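# Lay the towel flat, long sides pointing forward

## Task

Spread the towel flat in a single layer on the table so that, from the robot's viewpoint, its long sides run straight forward toward the far edge. It must stay about one finger's width in from every table edge, two fingers' width away from the basket rim, and more than a hand's width away from each arm's column. The basket must stay upright with its whole base on the table, within three fingers' width of its starting spot and facing roughly its original way. Finish with both grippers released and moved away. The result only counts if it holds without the robot holding anything in place.

## Robot and tools

Robot: two arms, left_arm and right_arm, each ending in a parallel two-finger gripper. The fingers extend along the gripper's own +z axis and close along its y axis. The reported end_effector_position is the point midway between the finger pads, roughly 1 cm short of the fingertips.

Frames: every printed pose is in one shared scene frame. The origin sits on the tabletop between the arms, +x points out across the table away from the robot, +z points up, and left_arm is on the +y side. The names left and right do not refer to sides of any image. The arm roots are at left_arm (+0.041, +0.375, 0) m with quat_wxyz (+0.998, 0, 0, -0.061), and right_arm (-0.046, -0.227, 0) m with quat_wxyz (+0.996, 0, 0, +0.085). The printed hand positions can be wrong, more so when an arm is stretched far.

Row layout (used by both motion tools): exactly 14 numbers, each in [-1, 1]. The first 7 belong to left_arm and the next 7 to right_arm, in the order dx, dy, dz, rx, ry, rz, opening. Always send all 14, even when only one arm should move. dx to rz are an offset, not a pose. They are expressed in that gripper's own axes. 1.0 equals 0.6 m of travel or 180 degrees of turn. rx, ry and rz together form a single rotation vector. opening is absolute rather than an offset: +1 is fully open (0.094 m) and -1 is closed.

execute_actions(actions): a list of up to 15 actions. Each action is a table of up to 15 rows, one row per 1/30 s control step. If the table is shorter, its final row is repeated until 15 steps are used. Each row's offset is counted from where the gripper was measured at the start of that action, not from the previous row. For a call's first action, that start is the last pose reported in the scene. An empty list only returns the current state and images. The result also lists positions at some steps, and HELD next to an arm means part of that arm's command was held back.

move(target, speed, blocking): target is one 14-number row as above. Its offsets are counted from the pose shown in the scene's most recent result that has one. Each gripper follows a straight path toward its target and turns the shorter way. The paths finish together and take 0.5 to 10 s; anything longer is cut off at 10 s. speed is the top path speed in m/s, from 0.002 to 0.5, default 0.25, and turning is capped at twice that value in rad/s. The opening is sent when the move starts. Paths do not avoid obstacles or the other arm, and real motion can lag, drift, or run faster than speed, especially near full reach. blocking=false returns after 0.5 s while the motion continues. Until a result shows the move has ended, further rows and moves are refused, so call wait or stop first. The move: line reports the outcome (done, off_target, moving, held, fault) and which limits acted. If only one arm is named, the other finished normally. limits=paced means a commanded pose was clipped. limits=held means a check blocked steps, after which the arm may speed up sharply. The result also gives each gripper's remaining distance from its target.

wait(seconds): seconds from 0 to 10. The scene runs while both arms keep their last command, and a running move continues. It returns the same kind of result as execute_actions.

stop(): brakes a running move. The arm needs room to slow down, and the fingers keep moving.

zoom_image(camera, region): gives a closer view of part of a camera's latest image. region is [x0, y0, x1, y1] in pixels with (0, 0) at the top left, at most 504 by 504. Cameras: cam_head_left, cam_head_right, cam_high, cam_left_wrist, cam_right_wrist. Each image is 504x504 and they arrive in that order. Calibration (K, distortion, T_world_to_cam) is provided per camera and may be off by a few degrees or millimetres. A result lists any camera whose numbers have changed.

read_manual(section): returns only licence text and does nothing else.

finished_scene(scene): ends the current scene for good, so pass that scene's number. Call it only once the towel is laid out and both grippers have let go and moved away.

Controller behaviour: at each step the commanded pose is clipped to within 70 mm and 16 degrees of the measured pose. If position and orientation cannot both be reached, position wins. A large offset may therefore need several actions. Arms usually stop a centimetre or more short, most often too low, and repeated zero offsets let them sag. To keep an arm still, send the offset back to its wanted pose first, then zeros, raising the aim if it keeps sagging. Hand target lines show where each gripper is currently being driven. A pose unreachable line means a clearance check changed or blocked that arm's command. Elbows never fully straighten. The joint ranges are given in the instructions.

Gripping: grip_measured uses the same scale as opening. To hold something, command about 0.03 below grip_measured for a firm grip, or less for a lighter one. A thin cloth gets less squeeze force, so pinch carefully. Readings can be off by about 1 mm. Expect occasional short tugs on a held part.

Cautions: do not knock anything off the table, and keep the basket upright and in place. Do not let the arms collide or press each other, and avoid fast impacts, since contact force grows with speed and with how far the target lies past the contact point. Holding loads heats the motors. A MOTOR HOT line warns at 75 °C, 90 °C pauses that arm, and 100 °C makes the arm go limp and fall. FAULT lines report stops. Between replies the robot simply keeps its last command.

Each tool is called after "Emit:" by a JSON object that holds its "op" and its "data", one argument or row to a line.

## Session

Emit:
{"op": "execute_actions", "data": {
  "actions": []
}}

Scene clock: 0.00 s.
left_arm: end_effector_position=(+0.2258, +0.0800, +0.3309) grip_measured=+1.000 end_effector_quat_wxyz=(+0.416, +0.655, +0.393, +0.493) | right_arm: end_effector_position=(+0.5725, -0.2925, +0.2265) grip_measured=+1.000 end_effector_quat_wxyz=(+0.458, +0.060, +0.884, +0.075)
Joint positions: left_arm=[-1.409  1.353  1.231 -0.584 -1.31   1.212  0.094] | right_arm=[-0.34   2.186  2.083 -0.519 -0.217  0.078  0.094]
Joint velocities: left_arm=[-0.032  0.002  0.007  0.066 -0.022 -0.022  0.   ] | right_arm=[ 0.002 -0.002  0.002 -0.022 -0.007  0.007  0.   ]
Motor temperatures (°C, as the motors report them): left_arm=[27 27 28 28 28 26] | right_arm=[25 27 27 27 25 26]
Hand target (left_arm): +0.226, +0.083, +0.336; +0.420, +0.650, +0.397, +0.494
Hand target (right_arm): +0.574, -0.292, +0.239; +0.471, +0.056, +0.877, +0.075

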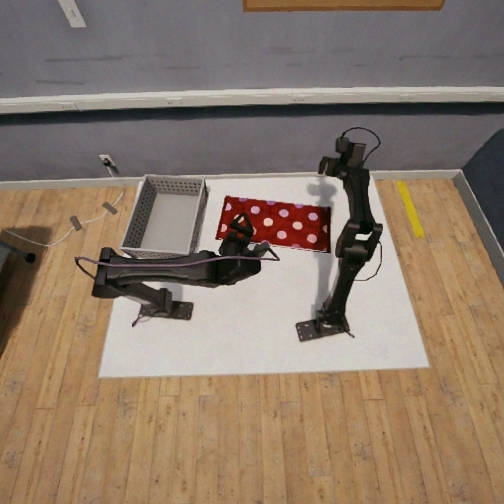

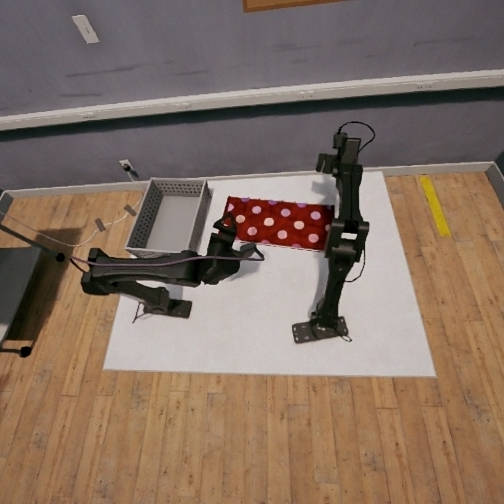

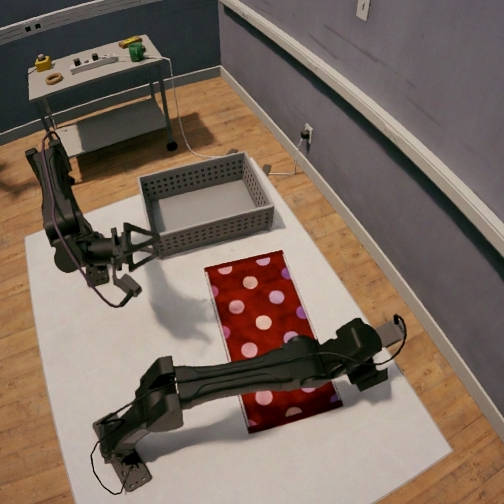

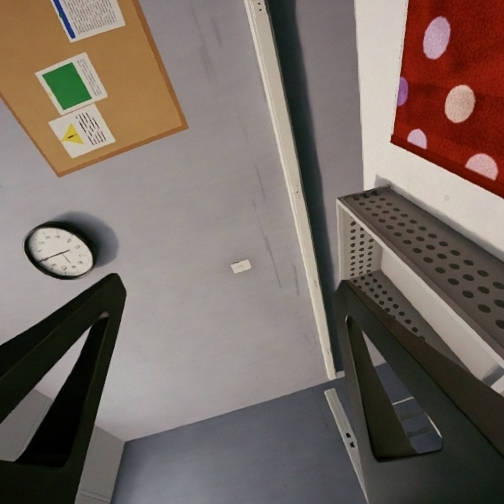

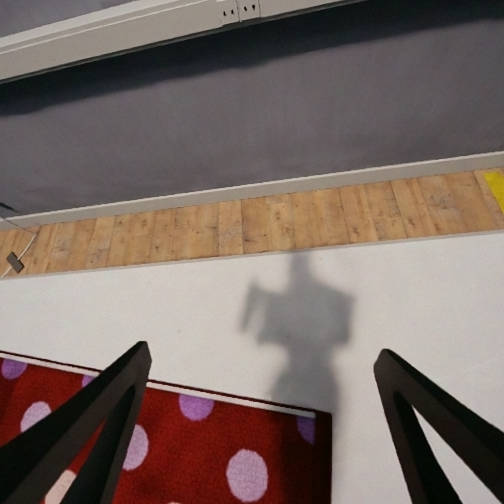

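Emit:
{"op": "zoom_image", "data": {
  "camera": "cam_high",
  "region": [170,220,400,450]
}}

Emit:
{"op": "zoom_image", "data": {
  "camera": "cam_head_left",
  "region": [170,150,400,300]
}}

Region (170, 220, 400, 450) of cam_high's 504x504 image, scaled by 2.191, with more detail than that image has.

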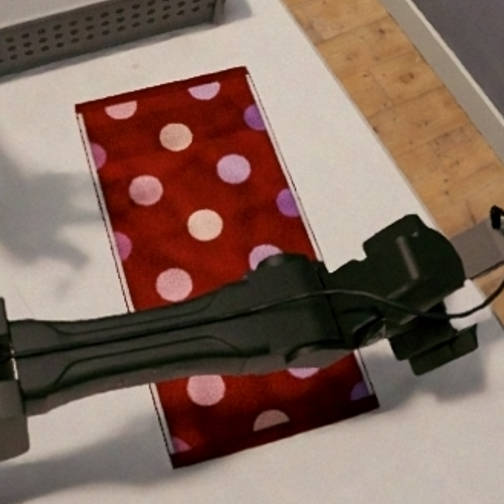

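Region (170, 150, 400, 300) of cam_head_left's 504x504 image, scaled by 2.191, with more detail than that image has; it fills the top 329 rows of this view, and the rest is white.

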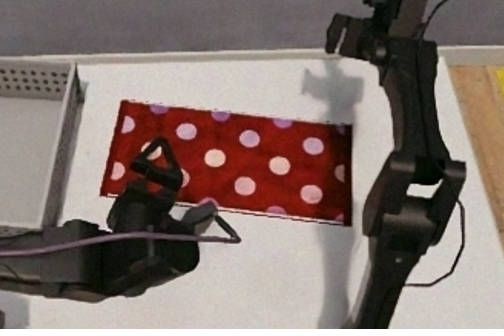

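Emit:
{"op": "move", "data": {
  "target": [-0.009,-0.433,0.261,0.449,-0.038,-0.129,0,0.488,-0.123,-0.239,0.05,0.303,-0.04,0]
}}

Scene clock: 4.30 s.
left_arm: end_effector_position=(+0.3483, +0.1377, +0.0595) grip_measured=+0.002 end_effector_quat_wxyz=(+0.005, +0.708, +0.706, +0.006) | right_arm: end_effector_position=(+0.2877, -0.3199, +0.0568) grip_measured=+0.002 end_effector_quat_wxyz=(-0.003, +0.001, +1.000, +0.004)
Joint positions: left_arm=[-0.541  2.033  1.605 -1.132 -0.01   0.91   0.047] | right_arm=[-0.449  1.897  1.403 -1.085 -0.006 -0.276  0.047]
Joint velocities: left_arm=[-0.012 -0.007 -0.017  0.022  0.007 -0.007 -0.001] | right_arm=[ 0.007 -0.002 -0.007 -0.066  0.007  0.007 -0.   ]
Motor temperatures (°C, as the motors report them): left_arm=[27 27 28 28 28 26] | right_arm=[25 29 27 27 25 26]
Hand target (left_arm): +0.348, +0.136, +0.063; +0.002, +0.710, +0.704, -0.001
Hand target (right_arm): +0.284, -0.324, +0.062; +0.001, +0.003, +1.000, +0.001
Off the commanded pose (left_arm): 0.003 m, 1 deg.
Off the commanded pose (right_arm): 0.007 m, 1 deg.
move: done
camera_calibration (this result's frames):
cam_left_wrist: T_world_to_cam=[[-0.997788, -0.0622108, 0.0234492, 0.346975], [-0.027801, 0.710814, 0.702831, -0.110915], [-0.0603917, 0.700624, -0.710971, 0.0659577], [0, 0, 0, 1]] pos_world=[0.347107, 0.0542139, 0.116712]
cam_right_wrist: T_world_to_cam=[[0.0632523, -0.997897, -0.0141537, -0.334461], [-0.854805, -0.061491, 0.515294, 0.248386], [-0.515081, -0.0204948, -0.856897, 0.282647], [0, 0, 0, 1]] pos_world=[0.379063, -0.312692, 0.109474]

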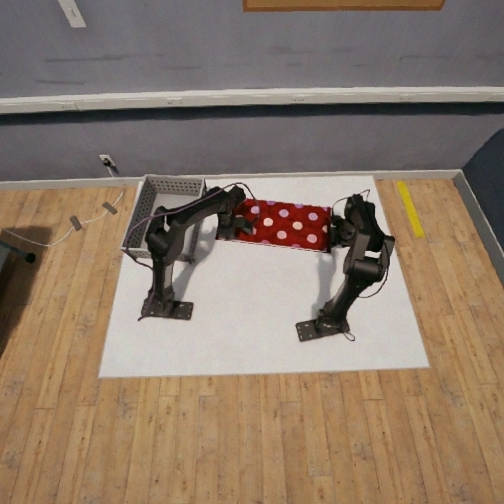

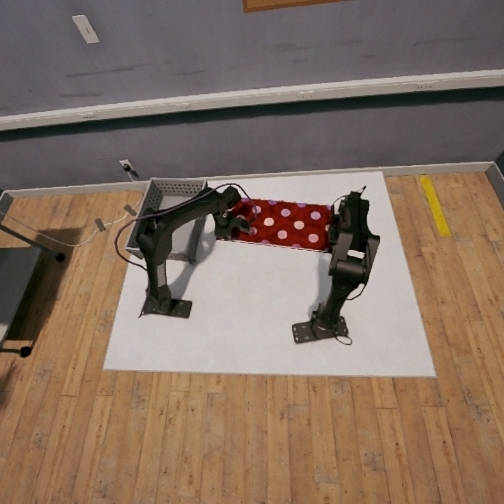

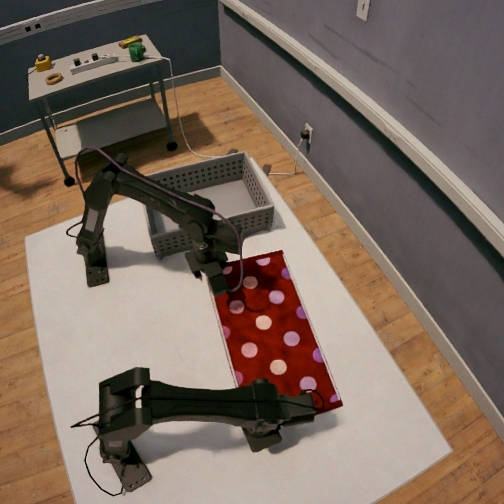

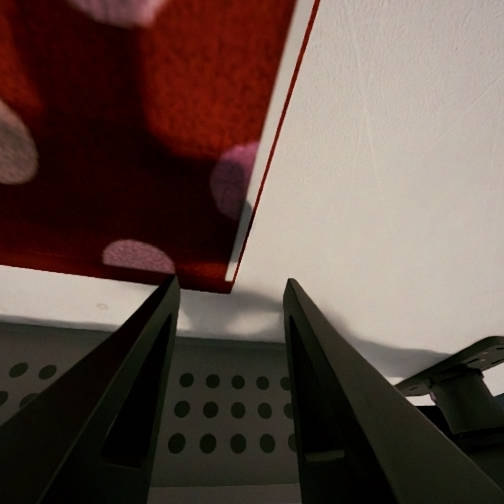

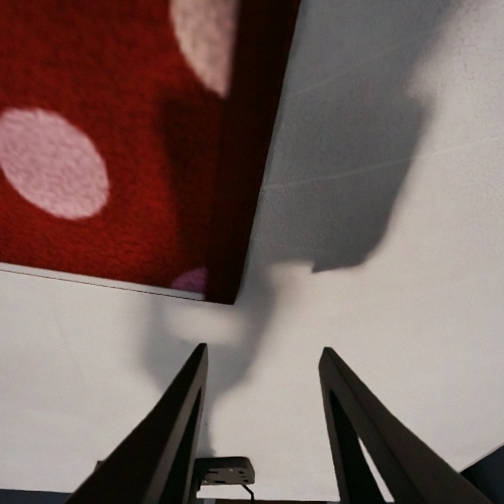

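Emit:
{"op": "move", "data": {
  "target": [0,0,0.088,0,0,0,0,-0.005,0.015,0.084,0,0,0,0],
  "speed": 0.05
}}

Emit:
{"op": "move", "data": {
  "target": [0,0,0.005,0,0,0,-1,0,0,0.005,0,0,0,-1]
}}

Emit:
{"op": "move", "data": {
  "target": [0,0,-0.04,0,0,0,-1,0,0,-0.04,0,0,0,-1],
  "speed": 0.05
}}

Scene clock: 5.73 s.
left_arm: end_effector_position=(+0.3470, +0.1386, +0.0204) grip_measured=+0.001 end_effector_quat_wxyz=(+0.003, +0.708, +0.706, +0.005) | right_arm: end_effector_position=(+0.2855, -0.3152, +0.0171) grip_measured=+0.002 end_effector_quat_wxyz=(-0.010, +0.003, +1.000, +0.006)
Joint positions: left_arm=[-0.541  2.07   1.501 -0.995 -0.01   0.91   0.047] | right_arm=[-0.437  1.946  1.303 -0.949 -0.006 -0.26   0.047]
Joint velocities: left_arm=[-0.002  0.002  0.002 -0.007 -0.037 -0.022 -0.   ] | right_arm=[-0.002 -0.002 -0.002 -0.037 -0.037 -0.037 -0.001]
Motor temperatures (°C, as the motors report them): left_arm=[27 28 28 28 28 26] | right_arm=[25 29 27 27 25 26]
Hand target (left_arm): +0.349, +0.138, +0.007; +0.005, +0.708, +0.706, +0.006
Hand target (right_arm): +0.289, -0.310, +0.007; -0.004, +0.001, +1.000, +0.005
Off the commanded pose (left_arm): 0.014 m, 0 deg.
Off the commanded pose (right_arm): 0.013 m, 1 deg.
move: off_target (left_arm, right_arm)
camera_calibration (this result's frames):
cam_left_wrist: T_world_to_cam=[[-0.99773, -0.0615167, 0.0274104, 0.346524], [-0.024342, 0.708886, 0.704903, -0.0850608], [-0.0627941, 0.702635, -0.708774, 0.037977], [0, 0, 0, 1]] pos_world=[0.346052, 0.0549315, 0.0773784]
cam_right_wrist: T_world_to_cam=[[0.058868, -0.998106, -0.0178342, -0.32887], [-0.848418, -0.0594376, 0.525978, 0.265901], [-0.526043, -0.0158324, -0.850311, 0.252077], [0, 0, 0, 1]] pos_world=[0.377558, -0.308452, 0.0686205]

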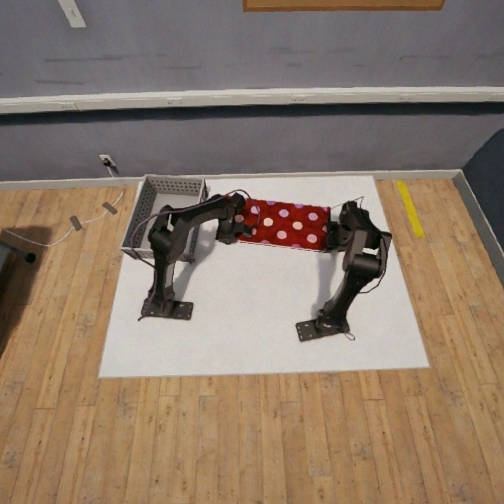

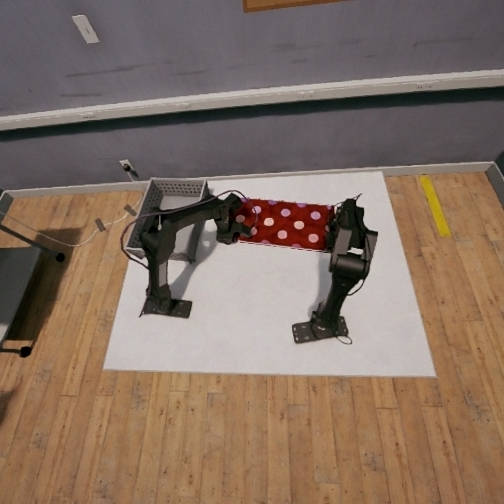

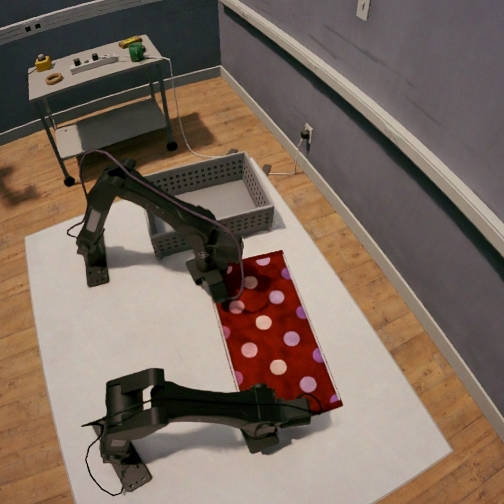

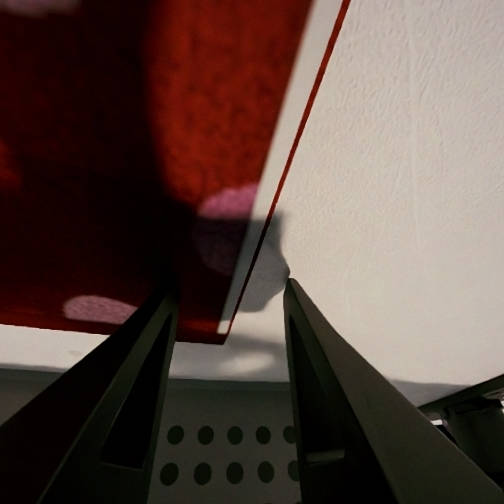

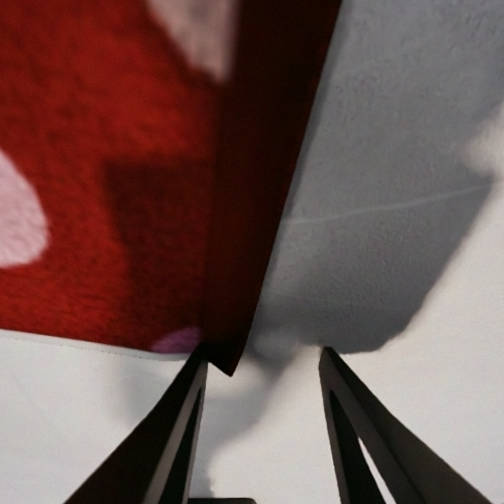

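Scene clock: 6.43 s.
left_arm: end_effector_position=(+0.3485, +0.1385, +0.0204) grip_measured=-0.982 end_effector_quat_wxyz=(+0.005, +0.708, +0.706, +0.008) | right_arm: end_effector_position=(+0.2842, -0.3108, +0.0172) grip_measured=-0.985 end_effector_quat_wxyz=(-0.012, +0.003, +1.000, +0.017)
Joint positions: left_arm=[-0.541  2.07   1.501 -0.99  -0.015  0.91   0.001] | right_arm=[-0.436  1.946  1.303 -0.959 -0.027 -0.26   0.001]
Joint velocities: left_arm=[ 0.002 -0.002 -0.012 -0.022 -0.051  0.022  0.   ] | right_arm=[-0.002 -0.002 -0.012  0.037  0.022  0.051 -0.   ]
Motor temperatures (°C, as the motors report them): left_arm=[27 28 28 28 28 26] | right_arm=[25 29 27 27 25 26]
Hand target (left_arm): +0.347, +0.139, +0.017; +0.003, +0.708, +0.706, +0.005
Hand target (right_arm): +0.285, -0.315, +0.014; -0.010, +0.003, +1.000, +0.006
Off the commanded pose (left_arm): 0.003 m, 0 deg.
Off the commanded pose (right_arm): 0.006 m, 1 deg.
move: done
camera_calibration (this result's frames):
cam_left_wrist: T_world_to_cam=[[-0.997893, -0.0615803, 0.0204116, 0.348241], [-0.0292816, 0.708288, 0.705316, -0.0831969], [-0.0578908, 0.703233, -0.708599, 0.0363365], [0, 0, 0, 1]] pos_world=[0.347175, 0.0548191, 0.07732]
cam_right_wrist: T_world_to_cam=[[0.0585734, -0.997446, -0.0408653, -0.323731], [-0.84629, -0.0713261, 0.527927, 0.260605], [-0.529493, 0.00366139, -0.848306, 0.258543], [0, 0, 0, 1]] pos_world=[0.376407, -0.305263, 0.0685139]

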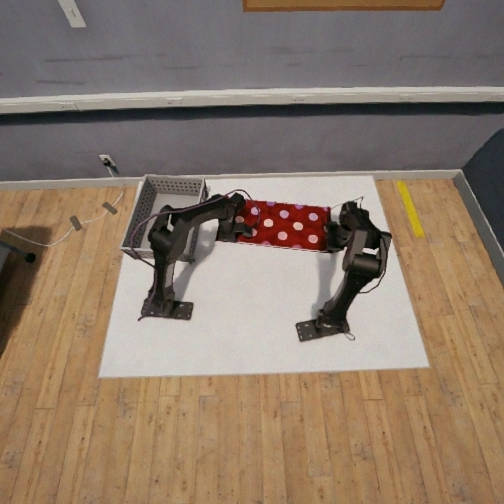

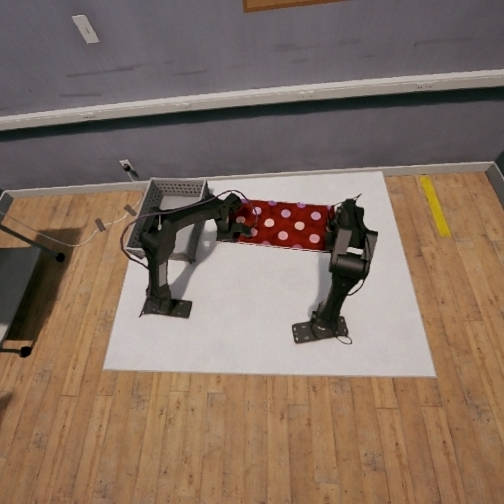

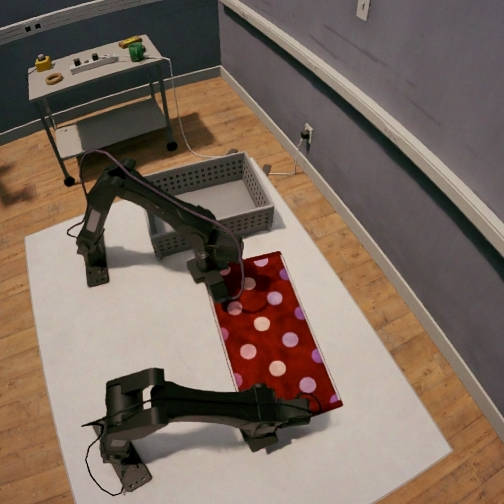

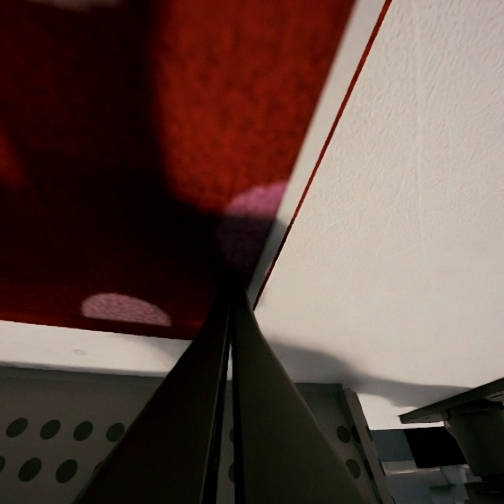

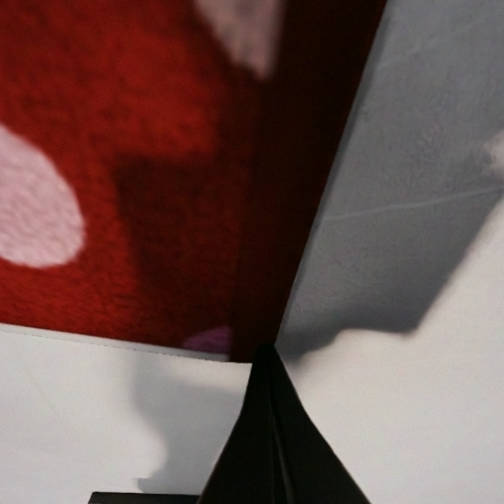

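Scene clock: 7.37 s.
left_arm: end_effector_position=(+0.3448, +0.1415, +0.0279) grip_measured=-0.982 end_effector_quat_wxyz=(-0.010, +0.708, +0.706, +0.006) | right_arm: end_effector_position=(+0.2775, -0.3087, +0.0297) grip_measured=-0.985 end_effector_quat_wxyz=(-0.028, +0.003, +0.999, +0.022)
Joint positions: left_arm=[-0.541  2.07   1.533 -1.051 -0.015  0.91   0.001] | right_arm=[-0.436  1.934  1.338 -1.041 -0.028 -0.26   0.001]
Joint velocities: left_arm=[-0.007  0.012  0.012 -0.081 -0.037  0.051 -0.001] | right_arm=[ 0.007  0.012 -0.002 -0.037 -0.007  0.007 -0.   ]
Motor temperatures (°C, as the motors report them): left_arm=[27 28 28 28 28 26] | right_arm=[25 29 27 27 25 26]
Hand target (left_arm): +0.348, +0.139, +0.044; +0.005, +0.708, +0.706, +0.008
Hand target (right_arm): +0.285, -0.311, +0.041; -0.012, +0.003, +1.000, +0.017
Off the commanded pose (left_arm): 0.017 m, 2 deg.
Off the commanded pose (right_arm): 0.014 m, 2 deg.
move: off_target (left_arm, right_arm)
camera_calibration (this result's frames):
cam_left_wrist: T_world_to_cam=[[-0.99718, -0.0621388, 0.0420779, 0.343745], [-0.0130317, 0.695564, 0.718346, -0.094873], [-0.0739051, 0.715772, -0.694412, 0.0427391], [0, 0, 0, 1]] pos_world=[0.344698, 0.0567586, 0.0833661]
cam_right_wrist: T_world_to_cam=[[0.0569401, -0.996952, -0.0533299, -0.319772], [-0.828375, -0.0769929, 0.554858, 0.241022], [-0.557273, 0.0125835, -0.830234, 0.275534], [0, 0, 0, 1]] pos_world=[0.371412, -0.303708, 0.0779715]

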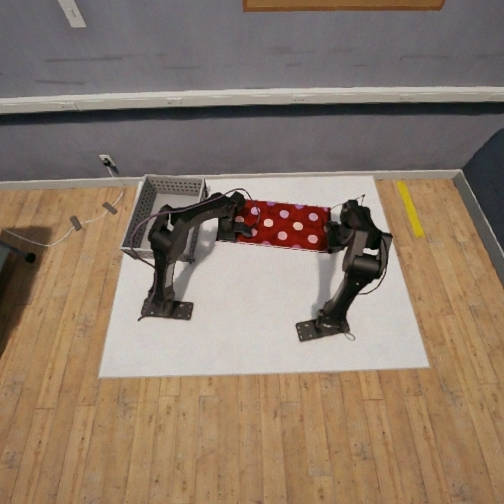

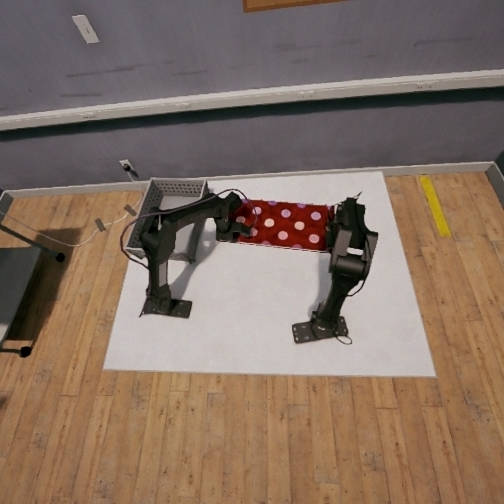

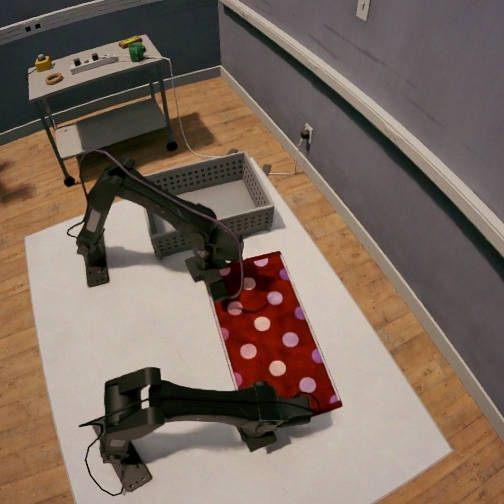

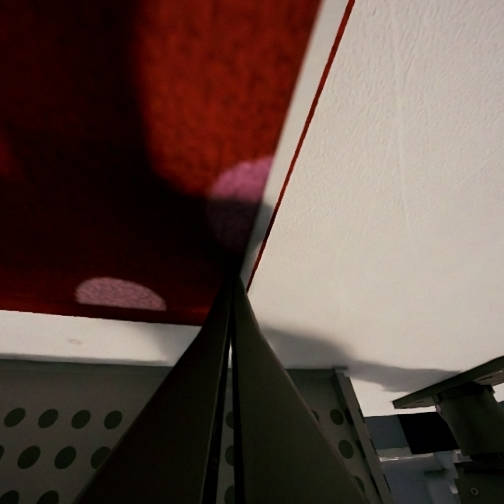

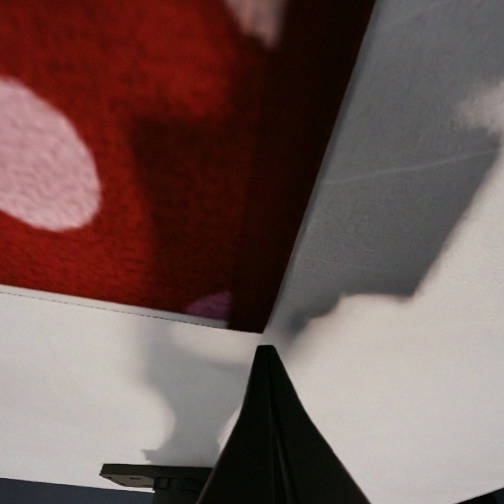

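Emit:
{"op": "move", "data": {
  "target": [-0.086,0.075,-0.03,0,0,0,-1,-0.06,0.065,-0.025,0,-0.015,0,-1],
  "speed": 0.1
}}

Emit:
{"op": "move", "data": {
  "target": [0,0,0.05,0,0,0,-1,0,0,0.05,0,0,0,-1],
  "speed": 0.05
}}

Emit:
{"op": "move", "data": {
  "target": [-0.03,0.04,0.015,0,0,0,-1,0.16,0.05,0.015,0,0,0,-1],
  "speed": 0.06
}}

Scene clock: 8.90 s.
left_arm: end_effector_position=(+0.3924, +0.0922, +0.0449) grip_measured=-0.982 end_effector_quat_wxyz=(-0.004, +0.708, +0.706, +0.007) | right_arm: end_effector_position=(+0.3077, -0.2731, +0.0389) grip_measured=-0.985 end_effector_quat_wxyz=(-0.013, +0.004, +1.000, +0.021)
Joint positions: left_arm=[-0.562  2.325  2.015 -1.266 -0.015  0.888  0.001] | right_arm=[-0.322  1.974  1.435 -1.063 -0.037 -0.143  0.001]
Joint velocities: left_arm=[ 0.022  0.002  0.002  0.037 -0.037 -0.037  0.   ] | right_arm=[-0.002 -0.017  0.007  0.022 -0.081 -0.037 -0.   ]
Motor temperatures (°C, as the motors report them): left_arm=[27 29 28 28 28 26] | right_arm=[25 29 27 27 25 26]
Hand target (left_arm): +0.390, +0.090, +0.045; -0.009, +0.708, +0.706, +0.006
Hand target (right_arm): +0.315, -0.270, +0.044; -0.005, +0.004, +1.000, +0.024
Off the commanded pose (left_arm): 0.004 m, 1 deg.
Off the commanded pose (right_arm): 0.009 m, 1 deg.
move: done
camera_calibration (this result's frames):
cam_left_wrist: T_world_to_cam=[[-0.997456, -0.0633721, 0.0326281, 0.38805], [-0.0212187, 0.700997, 0.712848, -0.069204], [-0.0680469, 0.710343, -0.700559, 0.0917608], [0, 0, 0, 1]] pos_world=[0.391839, 0.00792169, 0.100954]
cam_right_wrist: T_world_to_cam=[[0.055991, -0.997253, -0.0484998, -0.285456], [-0.845499, -0.0731948, 0.528937, 0.270983], [-0.531034, 0.0113908, -0.847274, 0.291902], [0, 0, 0, 1]] pos_world=[0.400108, -0.268162, 0.0901434]

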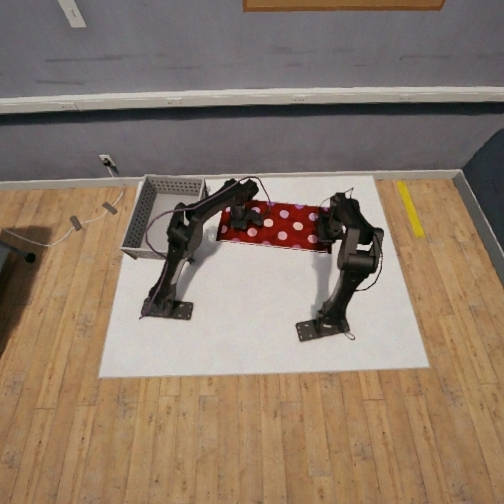

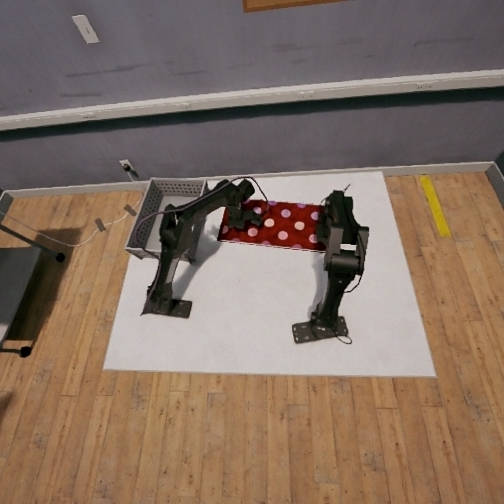

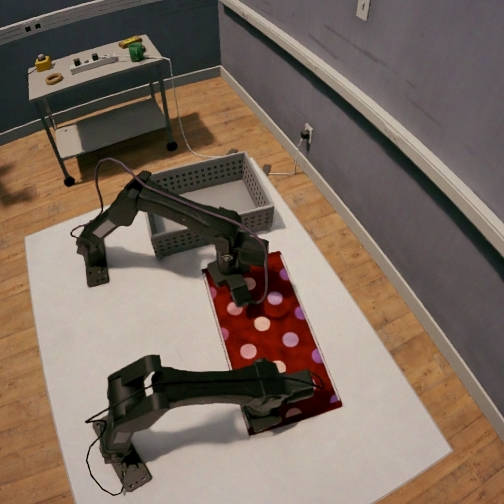

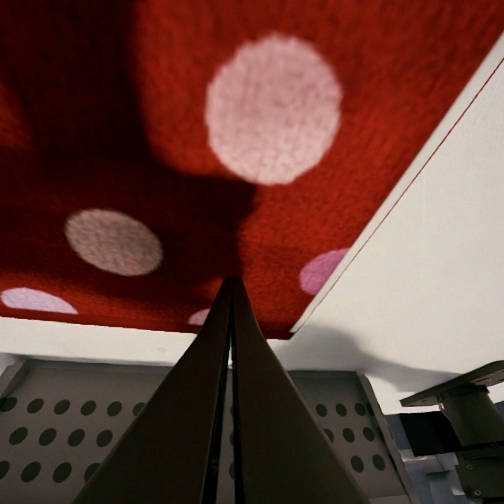

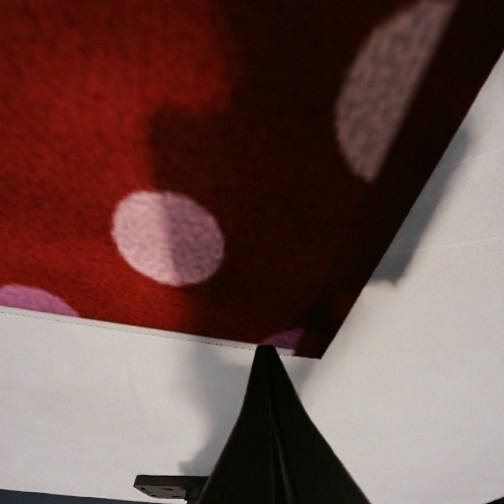

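Scene clock: 9.93 s.
left_arm: end_effector_position=(+0.3926, +0.0920, +0.0252) grip_measured=-0.982 end_effector_quat_wxyz=(+0.001, +0.708, +0.706, +0.008) | right_arm: end_effector_position=(+0.3032, -0.2724, +0.0179) grip_measured=-0.985 end_effector_quat_wxyz=(-0.021, +0.005, +1.000, +0.022)
Joint positions: left_arm=[-0.562  2.325  1.936 -1.178 -0.015  0.888  0.001] | right_arm=[-0.322  1.999  1.381 -1.001 -0.037 -0.143  0.001]
Joint velocities: left_arm=[-0.007  0.002 -0.012  0.051 -0.007 -0.022 -0.   ] | right_arm=[ 0.007 -0.017 -0.002  0.007  0.037  0.022 -0.001]
Motor temperatures (°C, as the motors report them): left_arm=[27 29 28 28 28 26] | right_arm=[25 29 27 27 25 26]
Hand target (left_arm): +0.393, +0.093, +0.015; -0.004, +0.708, +0.706, +0.007
Hand target (right_arm): +0.306, -0.272, +0.009; -0.013, +0.004, +1.000, +0.021
Off the commanded pose (left_arm): 0.010 m, 1 deg.
Off the commanded pose (right_arm): 0.010 m, 1 deg.
move: done
camera_calibration (this result's frames):
cam_left_wrist: T_world_to_cam=[[-0.997679, -0.0631901, 0.0253648, 0.389168], [-0.0266752, 0.705457, 0.70825, -0.0531727], [-0.0626482, 0.70593, -0.705506, 0.0765219], [0, 0, 0, 1]] pos_world=[0.391641, 0.00808358, 0.081775]
cam_right_wrist: T_world_to_cam=[[0.0551967, -0.997132, -0.0517857, -0.285194], [-0.837016, -0.0744864, 0.542084, 0.275144], [-0.544387, 0.0134242, -0.838727, 0.276083], [0, 0, 0, 1]] pos_world=[0.396338, -0.267588, 0.0676386]

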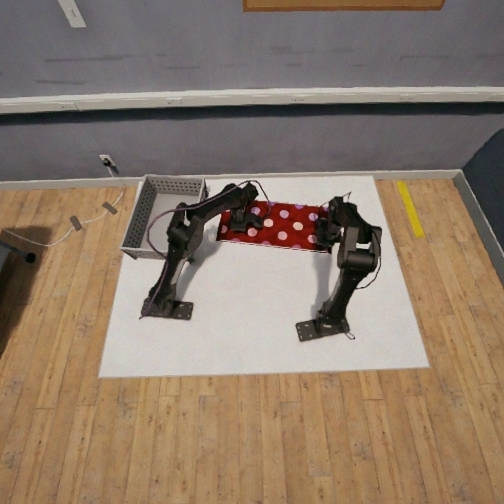

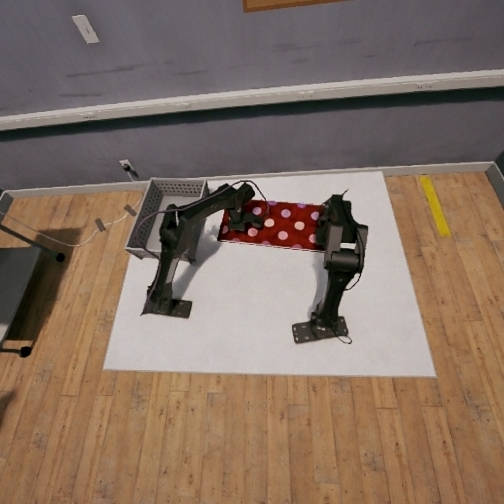

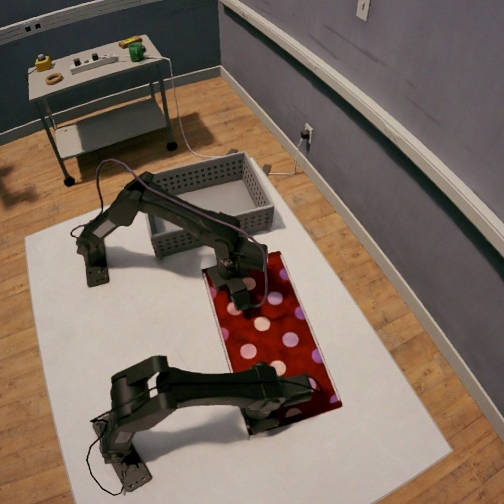

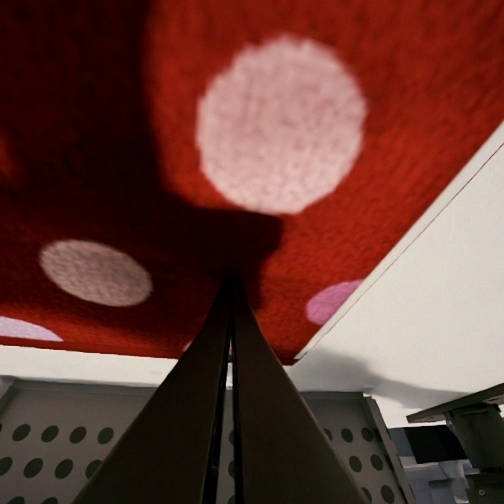

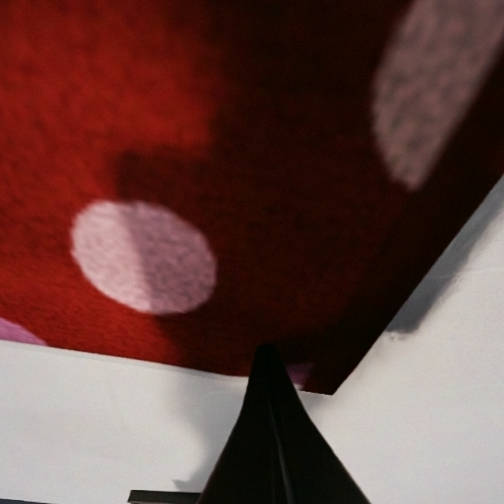

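Scene clock: 11.90 s.
left_arm: end_effector_position=(+0.4097, +0.0780, +0.0240) grip_measured=-0.982 end_effector_quat_wxyz=(-0.005, +0.708, +0.706, +0.007) | right_arm: end_effector_position=(+0.2050, -0.2443, +0.0151) grip_measured=-0.985 end_effector_quat_wxyz=(-0.034, +0.007, +0.999, +0.022)
Joint positions: left_arm=[-0.562  2.453  2.158 -1.284 -0.015  0.888  0.001] | right_arm=[-0.27   1.672  0.943 -0.913 -0.037 -0.088  0.001]
Joint velocities: left_arm=[-0.007  0.002  0.012 -0.007 -0.037 -0.022 -0.001] | right_arm=[ 0.002 -0.042  0.002  0.051 -0.007  0.066  0.   ]
Motor temperatures (°C, as the motors report them): left_arm=[27 29 29 28 28 26] | right_arm=[25 29 27 27 25 26]
Hand target (left_arm): +0.417, +0.074, +0.017; +0.002, +0.708, +0.706, +0.008
Hand target (right_arm): +0.207, -0.241, +0.017; -0.021, +0.004, +1.000, +0.023
Off the commanded pose (left_arm): 0.011 m, 1 deg.
Off the commanded pose (right_arm): 0.004 m, 2 deg.
move: off_target (left_arm)
camera_calibration (this result's frames):
cam_left_wrist: T_world_to_cam=[[-0.997366, -0.0634457, 0.0351416, 0.405055], [-0.0193217, 0.699446, 0.714424, -0.0447111], [-0.0699068, 0.711863, -0.69883, 0.0890093], [0, 0, 0, 1]] pos_world=[0.409347, -0.0063904, 0.0799107]
cam_right_wrist: T_world_to_cam=[[0.0501426, -0.997325, -0.0531903, -0.250955], [-0.822742, -0.0714399, 0.563907, 0.194078], [-0.566199, 0.0154861, -0.824123, 0.224687], [0, 0, 0, 1]] pos_world=[0.299477, -0.239898, 0.0623792]

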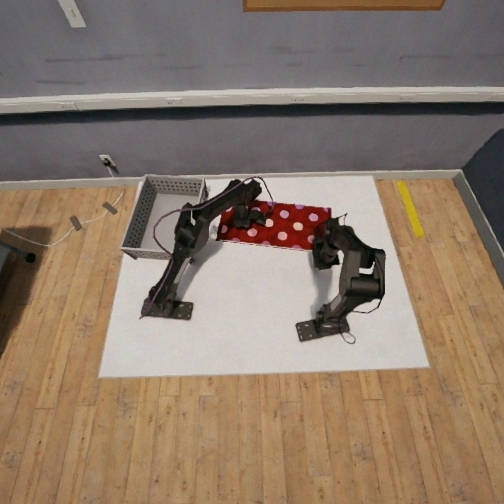

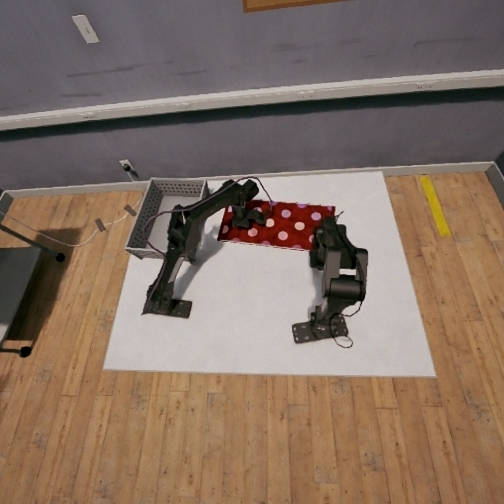

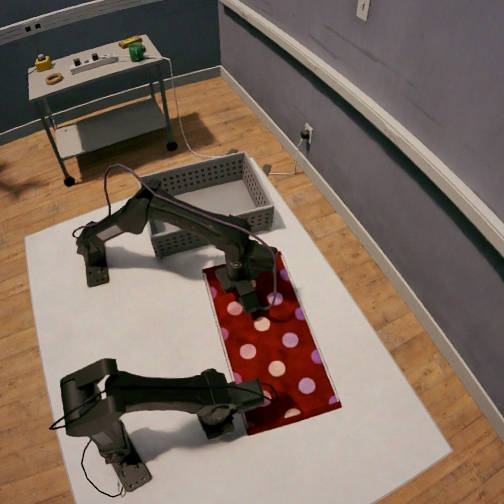

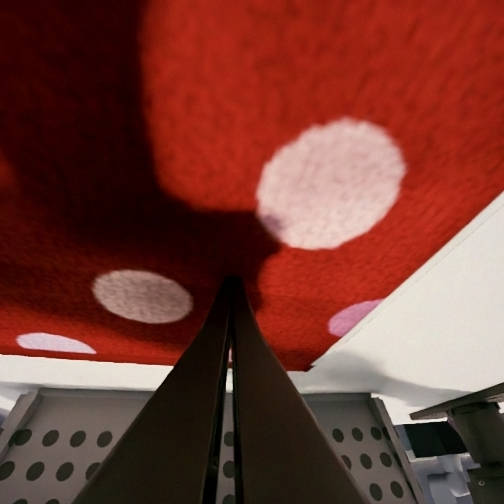

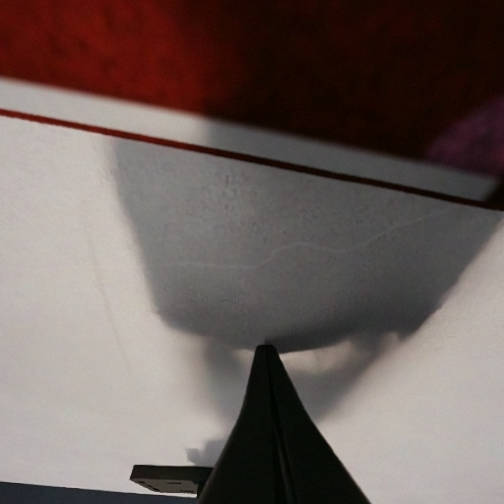

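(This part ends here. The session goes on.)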